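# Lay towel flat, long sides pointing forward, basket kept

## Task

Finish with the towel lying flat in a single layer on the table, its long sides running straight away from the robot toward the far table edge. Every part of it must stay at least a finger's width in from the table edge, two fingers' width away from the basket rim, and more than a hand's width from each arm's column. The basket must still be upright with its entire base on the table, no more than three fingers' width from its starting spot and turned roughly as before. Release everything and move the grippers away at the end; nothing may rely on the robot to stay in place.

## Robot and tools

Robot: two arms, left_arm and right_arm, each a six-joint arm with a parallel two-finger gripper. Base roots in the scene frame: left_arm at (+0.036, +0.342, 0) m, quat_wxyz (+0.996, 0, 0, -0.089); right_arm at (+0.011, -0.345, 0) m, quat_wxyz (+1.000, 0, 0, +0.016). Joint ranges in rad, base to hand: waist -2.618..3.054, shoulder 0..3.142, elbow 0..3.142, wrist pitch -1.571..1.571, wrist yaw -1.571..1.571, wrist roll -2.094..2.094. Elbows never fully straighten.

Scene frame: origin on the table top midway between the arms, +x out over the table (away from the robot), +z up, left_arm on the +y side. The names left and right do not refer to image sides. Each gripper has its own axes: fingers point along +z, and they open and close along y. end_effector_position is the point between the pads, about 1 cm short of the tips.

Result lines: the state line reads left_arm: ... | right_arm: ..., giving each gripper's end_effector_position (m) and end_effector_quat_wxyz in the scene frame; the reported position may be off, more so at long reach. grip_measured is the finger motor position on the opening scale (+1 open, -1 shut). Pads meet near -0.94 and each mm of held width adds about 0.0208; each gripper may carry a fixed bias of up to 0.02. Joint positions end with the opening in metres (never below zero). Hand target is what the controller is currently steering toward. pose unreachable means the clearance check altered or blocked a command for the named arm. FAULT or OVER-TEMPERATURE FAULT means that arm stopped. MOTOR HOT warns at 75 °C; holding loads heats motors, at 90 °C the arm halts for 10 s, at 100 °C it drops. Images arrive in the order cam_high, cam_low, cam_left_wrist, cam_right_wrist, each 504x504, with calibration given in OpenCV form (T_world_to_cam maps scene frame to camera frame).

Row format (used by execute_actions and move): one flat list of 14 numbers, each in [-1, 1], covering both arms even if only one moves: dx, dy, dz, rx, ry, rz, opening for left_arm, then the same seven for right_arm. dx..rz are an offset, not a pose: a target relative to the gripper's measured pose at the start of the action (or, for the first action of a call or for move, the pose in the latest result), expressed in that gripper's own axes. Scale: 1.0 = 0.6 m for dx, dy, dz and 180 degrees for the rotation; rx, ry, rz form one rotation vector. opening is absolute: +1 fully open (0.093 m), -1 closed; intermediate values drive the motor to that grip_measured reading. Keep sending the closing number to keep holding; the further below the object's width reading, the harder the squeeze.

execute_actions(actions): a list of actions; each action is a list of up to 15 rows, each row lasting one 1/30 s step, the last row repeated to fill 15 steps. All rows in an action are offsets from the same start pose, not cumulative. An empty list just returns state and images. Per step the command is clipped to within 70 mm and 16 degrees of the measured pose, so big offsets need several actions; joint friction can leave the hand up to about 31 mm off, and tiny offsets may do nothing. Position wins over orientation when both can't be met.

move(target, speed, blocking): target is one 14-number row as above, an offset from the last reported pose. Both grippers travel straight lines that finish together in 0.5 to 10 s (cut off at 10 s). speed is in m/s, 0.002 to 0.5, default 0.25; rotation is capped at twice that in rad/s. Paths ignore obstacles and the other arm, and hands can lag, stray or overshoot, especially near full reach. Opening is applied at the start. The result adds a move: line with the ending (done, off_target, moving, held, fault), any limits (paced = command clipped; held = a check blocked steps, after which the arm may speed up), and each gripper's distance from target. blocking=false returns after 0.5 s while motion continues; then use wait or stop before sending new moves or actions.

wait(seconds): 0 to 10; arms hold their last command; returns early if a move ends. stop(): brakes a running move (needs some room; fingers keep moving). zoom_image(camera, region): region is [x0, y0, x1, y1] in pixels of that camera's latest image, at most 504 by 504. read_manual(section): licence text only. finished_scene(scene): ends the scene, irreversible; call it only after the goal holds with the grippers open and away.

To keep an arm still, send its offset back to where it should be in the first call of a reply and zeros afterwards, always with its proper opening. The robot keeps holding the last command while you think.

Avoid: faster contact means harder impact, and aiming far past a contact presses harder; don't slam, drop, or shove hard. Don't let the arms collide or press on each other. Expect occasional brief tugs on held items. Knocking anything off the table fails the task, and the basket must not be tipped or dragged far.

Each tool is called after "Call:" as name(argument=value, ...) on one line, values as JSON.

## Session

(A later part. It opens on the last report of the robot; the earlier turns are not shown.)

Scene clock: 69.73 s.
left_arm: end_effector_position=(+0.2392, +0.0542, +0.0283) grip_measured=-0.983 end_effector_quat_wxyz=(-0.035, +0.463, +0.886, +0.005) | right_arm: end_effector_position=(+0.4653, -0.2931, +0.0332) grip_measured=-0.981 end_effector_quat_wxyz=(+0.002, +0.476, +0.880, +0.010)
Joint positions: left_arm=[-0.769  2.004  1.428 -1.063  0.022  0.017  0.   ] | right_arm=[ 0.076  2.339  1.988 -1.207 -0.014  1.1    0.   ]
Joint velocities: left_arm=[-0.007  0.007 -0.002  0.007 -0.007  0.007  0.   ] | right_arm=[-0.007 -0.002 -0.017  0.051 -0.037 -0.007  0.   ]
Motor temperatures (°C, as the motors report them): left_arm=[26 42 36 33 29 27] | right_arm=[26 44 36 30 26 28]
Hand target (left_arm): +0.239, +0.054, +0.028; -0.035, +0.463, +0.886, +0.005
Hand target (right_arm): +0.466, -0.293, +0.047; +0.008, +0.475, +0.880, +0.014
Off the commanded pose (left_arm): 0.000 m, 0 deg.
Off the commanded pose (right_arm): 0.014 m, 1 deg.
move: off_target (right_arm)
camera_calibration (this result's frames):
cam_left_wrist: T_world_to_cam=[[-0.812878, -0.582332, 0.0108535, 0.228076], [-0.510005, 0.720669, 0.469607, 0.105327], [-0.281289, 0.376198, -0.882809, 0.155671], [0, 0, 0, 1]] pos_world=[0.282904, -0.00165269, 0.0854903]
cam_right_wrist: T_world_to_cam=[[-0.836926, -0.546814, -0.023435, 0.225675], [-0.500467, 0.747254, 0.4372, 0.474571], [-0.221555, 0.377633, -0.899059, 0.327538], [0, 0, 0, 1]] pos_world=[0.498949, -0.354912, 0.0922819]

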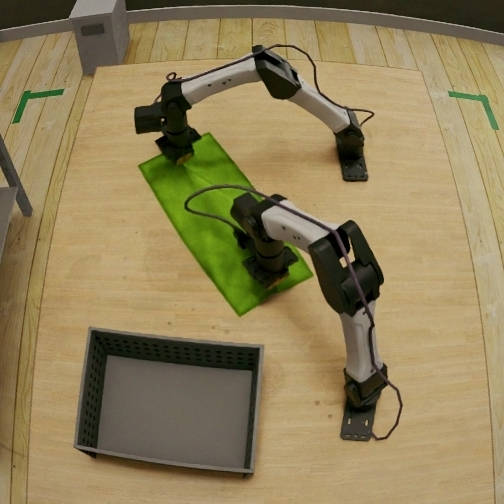

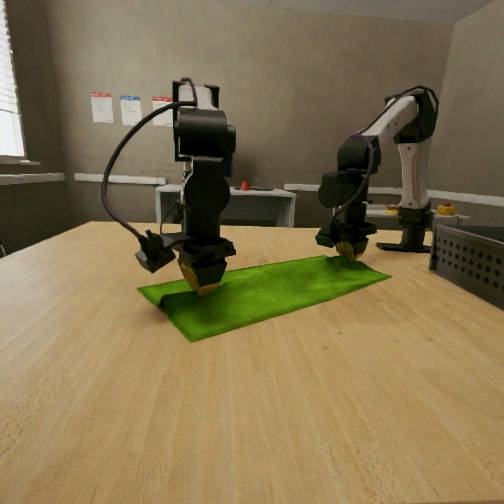

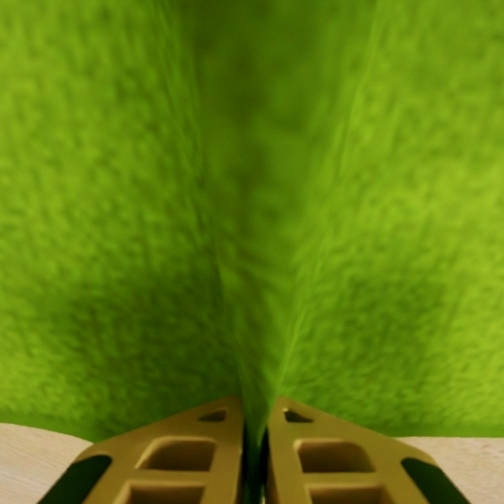

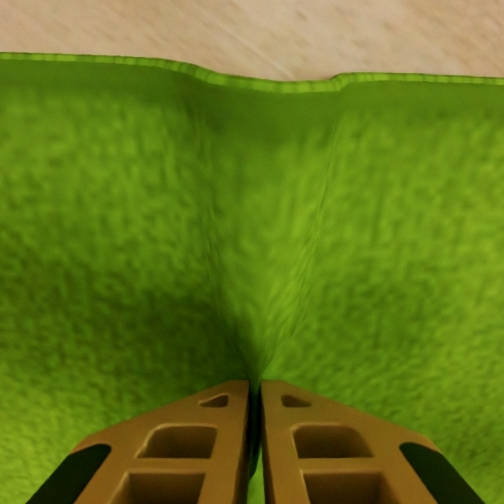

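Call:
move(target=[0.133,-0.392,0,0,0,-0.31,-1,0.437,0.18,0,0,0,-0.315,-1], speed=0.1)

Call:
move(target=[0,0,0,0,0,0,0.3,0,0,0,0,0,0,0.3])

Call:
move(target=[0,0,-0.12,0,0,0,0.3,0,0,-0.12,0,0,0,0.3], speed=0.1)

Call:
move(target=[-0.1,0.3,-0.1,0,0,0,0.3,0.15,-0.4,-0.1,0,0,0,0.3])

Scene clock: 86.17 s.
left_arm: end_effector_position=(+0.0011, -0.0077, +0.0358) grip_measured=-0.983 end_effector_quat_wxyz=(-0.034, -0.002, +0.999, +0.027) | right_arm: end_effector_position=(+0.4118, -0.0158, +0.0364) grip_measured=-0.981 end_effector_quat_wxyz=(+0.015, +0.010, +1.000, +0.017)
Joint positions: left_arm=[-1.459  1.976  1.419 -1.064  0.071 -1.638  0.   ] | right_arm=[ 0.652  2.748  2.764 -1.542 -0.007  0.704  0.   ]
Joint velocities: left_arm=[ 0.002 -0.007 -0.012  0.022  0.007 -0.037  0.   ] | right_arm=[-0.007  0.032  0.056 -0.095 -0.037  0.051  0.   ]
Motor temperatures (°C, as the motors report them): left_arm=[26 44 36 33 29 27] | right_arm=[26 49 37 30 26 28]
Hand target (left_arm): -0.003, -0.013, +0.038; -0.039, -0.005, +0.999, +0.024
Hand target (right_arm): +0.405, -0.015, +0.034; +0.004, +0.001, +1.000, +0.011
Off the commanded pose (left_arm): 0.008 m, 1 deg.
Off the commanded pose (right_arm): 0.001 m, 2 deg.
joint sent to its limit (right arm) — the command would take joint 4 (wrist pitch) past its lower limit, so that joint was sent only as far as its limit.
move: done
camera_calibration (this result's frames):
cam_left_wrist: T_world_to_cam=[[0.0147586, -0.997628, -0.0672398, -0.00282062], [-0.882927, -0.0445638, 0.46739, 0.0195754], [-0.469278, 0.0524698, -0.88149, 0.116218], [0, 0, 0, 1]] pos_world=[0.0718637, -0.00803949, 0.0931057]
cam_right_wrist: T_world_to_cam=[[-0.0192367, -0.999037, -0.0394355, -0.0107701], [-0.914557, 0.00164481, 0.404454, 0.399174], [-0.403999, 0.0438463, -0.913708, 0.284205], [0, 0, 0, 1]] pos_world=[0.479679, -0.0238776, 0.0978076]

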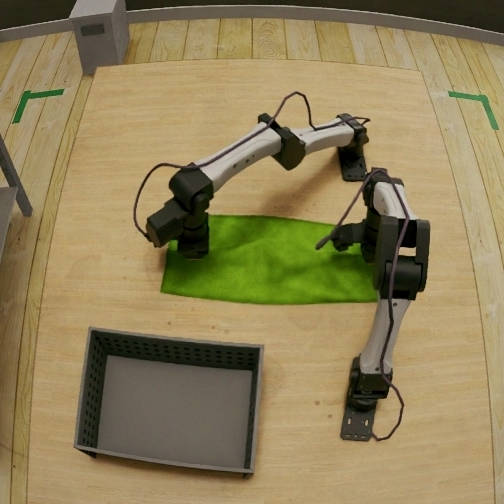

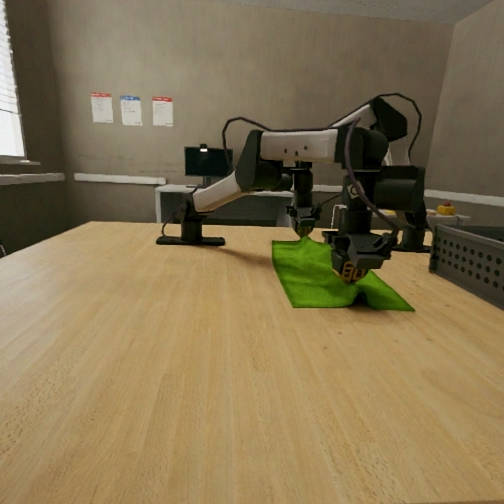

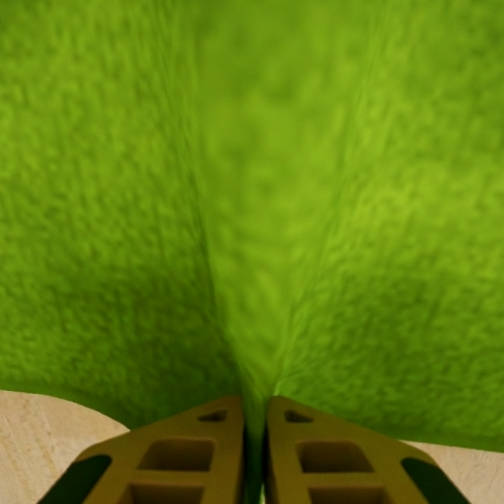

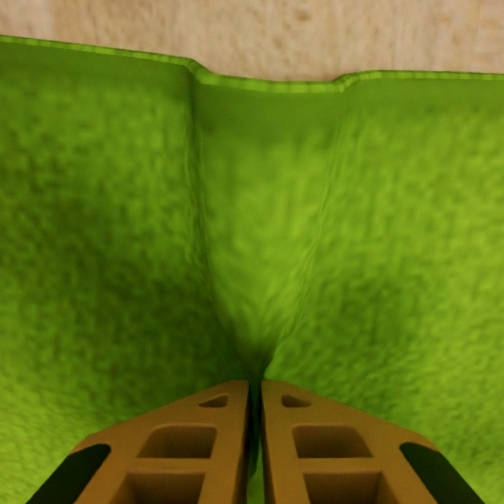

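Scene clock: 86.67 s.
left_arm: end_effector_position=(+0.0011, -0.0077, +0.0358) grip_measured=+0.297 end_effector_quat_wxyz=(-0.034, -0.002, +0.999, +0.027) | right_arm: end_effector_position=(+0.4118, -0.0159, +0.0363) grip_measured=+0.298 end_effector_quat_wxyz=(+0.015, +0.010, +1.000, +0.017)
Joint positions: left_arm=[-1.459  1.976  1.419 -1.064  0.071 -1.638  0.059] | right_arm=[ 0.652  2.749  2.764 -1.542 -0.007  0.704  0.06 ]
Joint velocities: left_arm=[ 0.002 -0.012  0.002  0.066  0.007 -0.037  0.   ] | right_arm=[-0.022 -0.027  0.007  0.007 -0.037 -0.066 -0.   ]
Motor temperatures (°C, as the motors report them): left_arm=[26 44 36 33 29 27] | right_arm=[26 49 37 30 26 28]
Hand target (left_arm): +0.001, -0.008, +0.036; -0.034, -0.001, +0.999, +0.027
Hand target (right_arm): +0.412, -0.016, +0.036; +0.015, +0.010, +1.000, +0.017
Off the commanded pose (left_arm): 0.000 m, 0 deg.
Off the commanded pose (right_arm): 0.000 m, 0 deg.
move: done
camera_calibration (this result's frames):
cam_left_wrist: T_world_to_cam=[[0.0147586, -0.997628, -0.0672398, -0.00282062], [-0.882927, -0.0445638, 0.46739, 0.0195754], [-0.469278, 0.0524698, -0.88149, 0.116218], [0, 0, 0, 1]] pos_world=[0.0718637, -0.00803949, 0.0931057]
cam_right_wrist: T_world_to_cam=[[-0.0192483, -0.999046, -0.0391887, -0.0108131], [-0.914437, 0.00174247, 0.404724, 0.399118], [-0.404269, 0.0436258, -0.913599, 0.284204], [0, 0, 0, 1]] pos_world=[0.479655, -0.0238968, 0.0976923]

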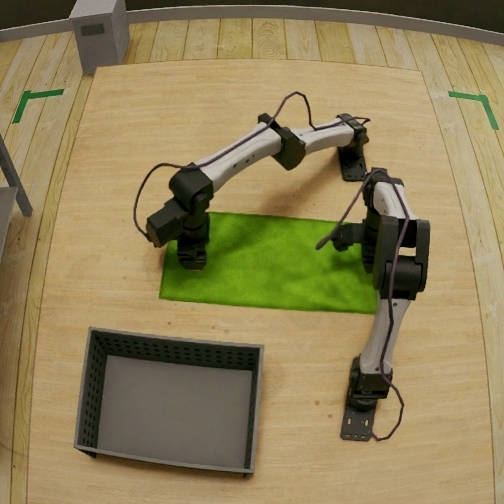

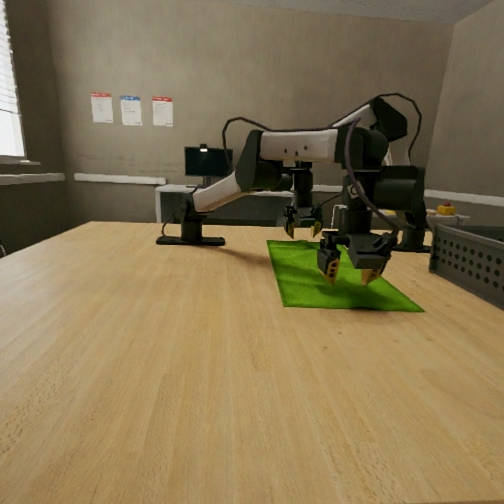

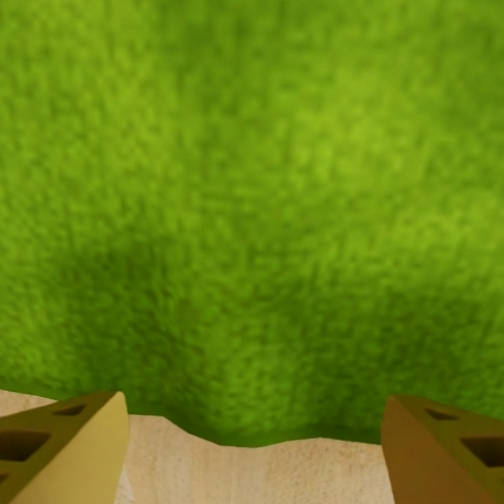

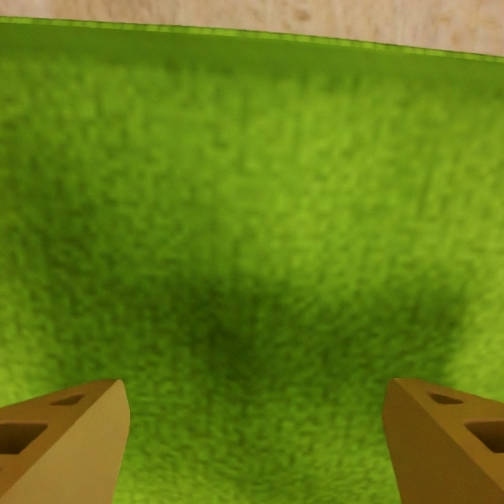

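Scene clock: 87.97 s.
left_arm: end_effector_position=(+0.0021, -0.0101, +0.0953) grip_measured=+0.297 end_effector_quat_wxyz=(-0.033, -0.003, +0.999, +0.039) | right_arm: end_effector_position=(+0.4137, -0.0143, +0.1030) grip_measured=+0.298 end_effector_quat_wxyz=(+0.061, +0.009, +0.997, +0.055)
Joint positions: left_arm=[-1.455  1.961  1.637 -1.32   0.071 -1.637  0.059] | right_arm=[ 0.652  2.617  2.769 -1.558 -0.007  0.704  0.06 ]
Joint velocities: left_arm=[-0.007 -0.002  0.002 -0.007  0.007 -0.022 -0.001] | right_arm=[-0.022 -0.007  0.017 -0.037  0.022  0.051  0.   ]
Motor temperatures (°C, as the motors report them): left_arm=[26 44 36 33 29 27] | right_arm=[26 50 37 30 26 28]
Hand target (left_arm): +0.005, -0.012, +0.107; -0.033, -0.001, +0.999, +0.027
Hand target (right_arm): +0.409, -0.018, +0.108; +0.056, +0.009, +0.997, +0.052
Off the commanded pose (left_arm): 0.013 m, 1 deg.
Off the commanded pose (right_arm): 0.008 m, 7 deg.
joint sent to its limit (right arm) — the command would take joint 4 (wrist pitch) past its lower limit, so that joint was sent only as far as its limit.
move: off_target (left_arm, right_arm)
camera_calibration (this result's frames):
cam_left_wrist: T_world_to_cam=[[0.0167742, -0.995811, -0.089884, 0.000872449], [-0.88347, -0.056856, 0.465025, -0.00732142], [-0.468187, 0.0716093, -0.880723, 0.169428], [0, 0, 0, 1]] pos_world=[0.0728412, -0.0116801, 0.152702]
cam_right_wrist: T_world_to_cam=[[-0.0120318, -0.99315, -0.116225, -0.00151415], [-0.947966, -0.0256525, 0.317337, 0.396414], [-0.318144, 0.113995, -0.941164, 0.314073], [0, 0, 0, 1]] pos_world=[0.475689, -0.0271376, 0.169621]

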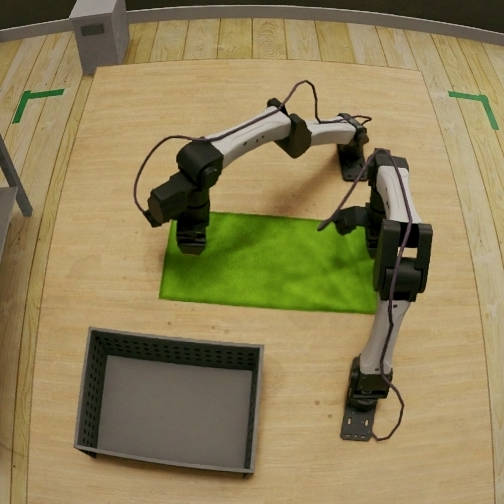

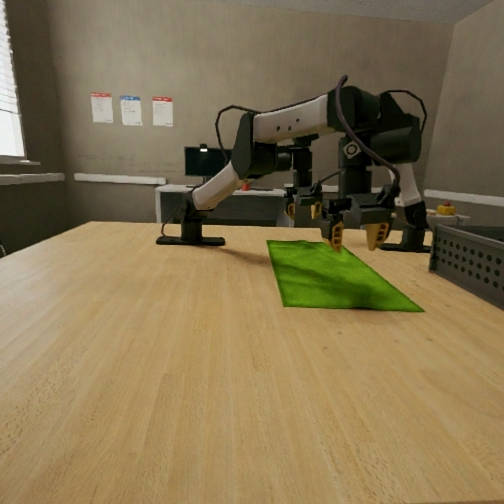

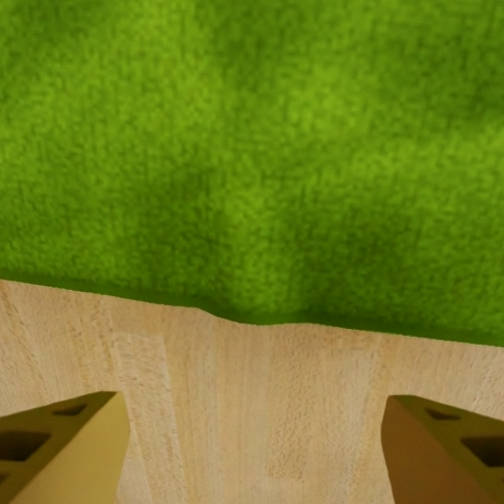

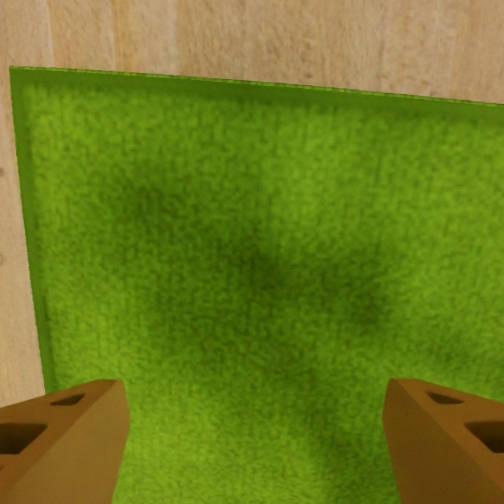

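Scene clock: 89.63 s.
left_arm: end_effector_position=(+0.0636, +0.1537, +0.1699) grip_measured=+0.297 end_effector_quat_wxyz=(-0.032, -0.005, +0.999, +0.013) | right_arm: end_effector_position=(+0.3193, -0.2573, +0.1273) grip_measured=+0.298 end_effector_quat_wxyz=(+0.053, +0.013, +0.997, +0.047)
Joint positions: left_arm=[-1.198  1.307  1.24  -1.542  0.057 -1.386  0.059] | right_arm=[ 0.21   1.638  1.36  -1.165 -0.065  0.273  0.06 ]
Joint velocities: left_arm=[ 0.012 -0.002  0.002  0.066  0.022 -0.022 -0.   ] | right_arm=[ 0.002 -0.002 -0.007  0.037 -0.007 -0.095  0.   ]
Motor temperatures (°C, as the motors report them): left_arm=[26 44 36 33 29 27] | right_arm=[26 50 37 30 26 28]
Hand target (left_arm): +0.065, +0.163, +0.168; -0.027, -0.003, +0.999, +0.024
Hand target (right_arm): +0.319, -0.258, +0.129; +0.064, +0.009, +0.996, +0.054
Off the commanded pose (left_arm): 0.013 m, 3 deg.
Off the commanded pose (right_arm): 0.006 m, 1 deg.
joint sent to its limit (left arm) — the command would take joint 4 (wrist pitch) past its lower limit, so that joint was sent only as far as its limit.
move: off_target (left_arm)
camera_calibration (this result's frames):
cam_left_wrist: T_world_to_cam=[[0.023121, -0.998978, -0.0388381, 0.161106], [-0.884621, -0.0385414, 0.464716, 0.0189085], [-0.465738, 0.0236123, -0.884608, 0.26002], [0, 0, 0, 1]] pos_world=[0.134103, 0.155531, 0.227486]
cam_right_wrist: T_world_to_cam=[[-0.021285, -0.994661, -0.100978, -0.24062], [-0.943009, -0.013575, 0.332492, 0.292505], [-0.332087, 0.102301, -0.937685, 0.335572], [0, 0, 0, 1]] pos_world=[0.382152, -0.269694, 0.193108]

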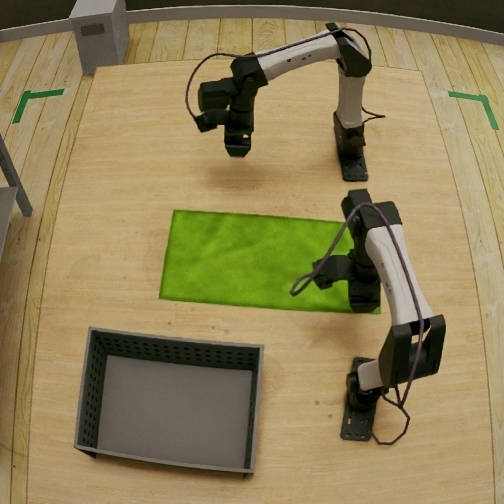

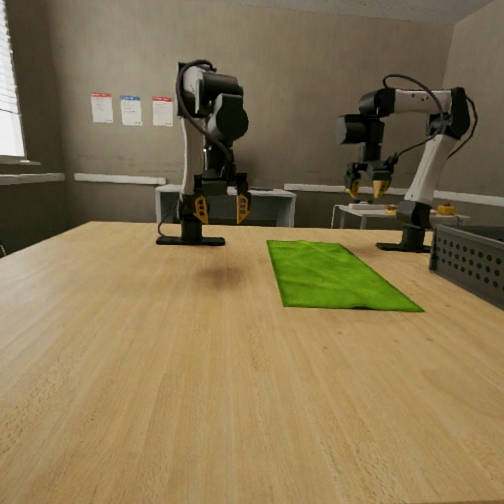

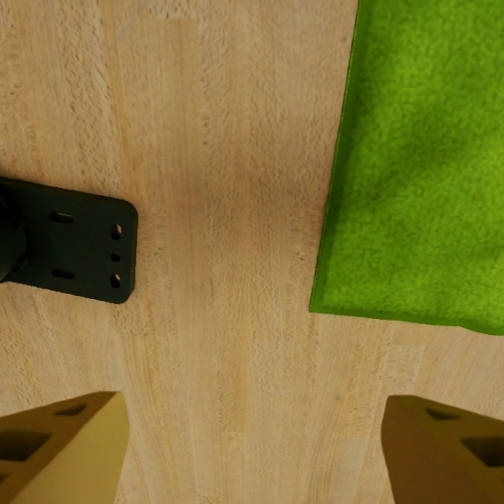

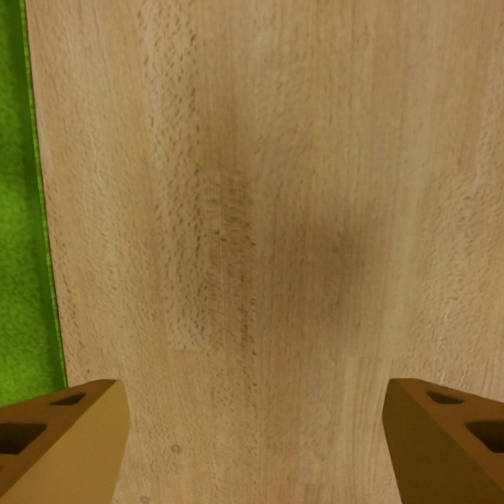

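About 4° skew, clearances fine.

Call:
finished_scene(scene=2)

The scene is finished: the task was done.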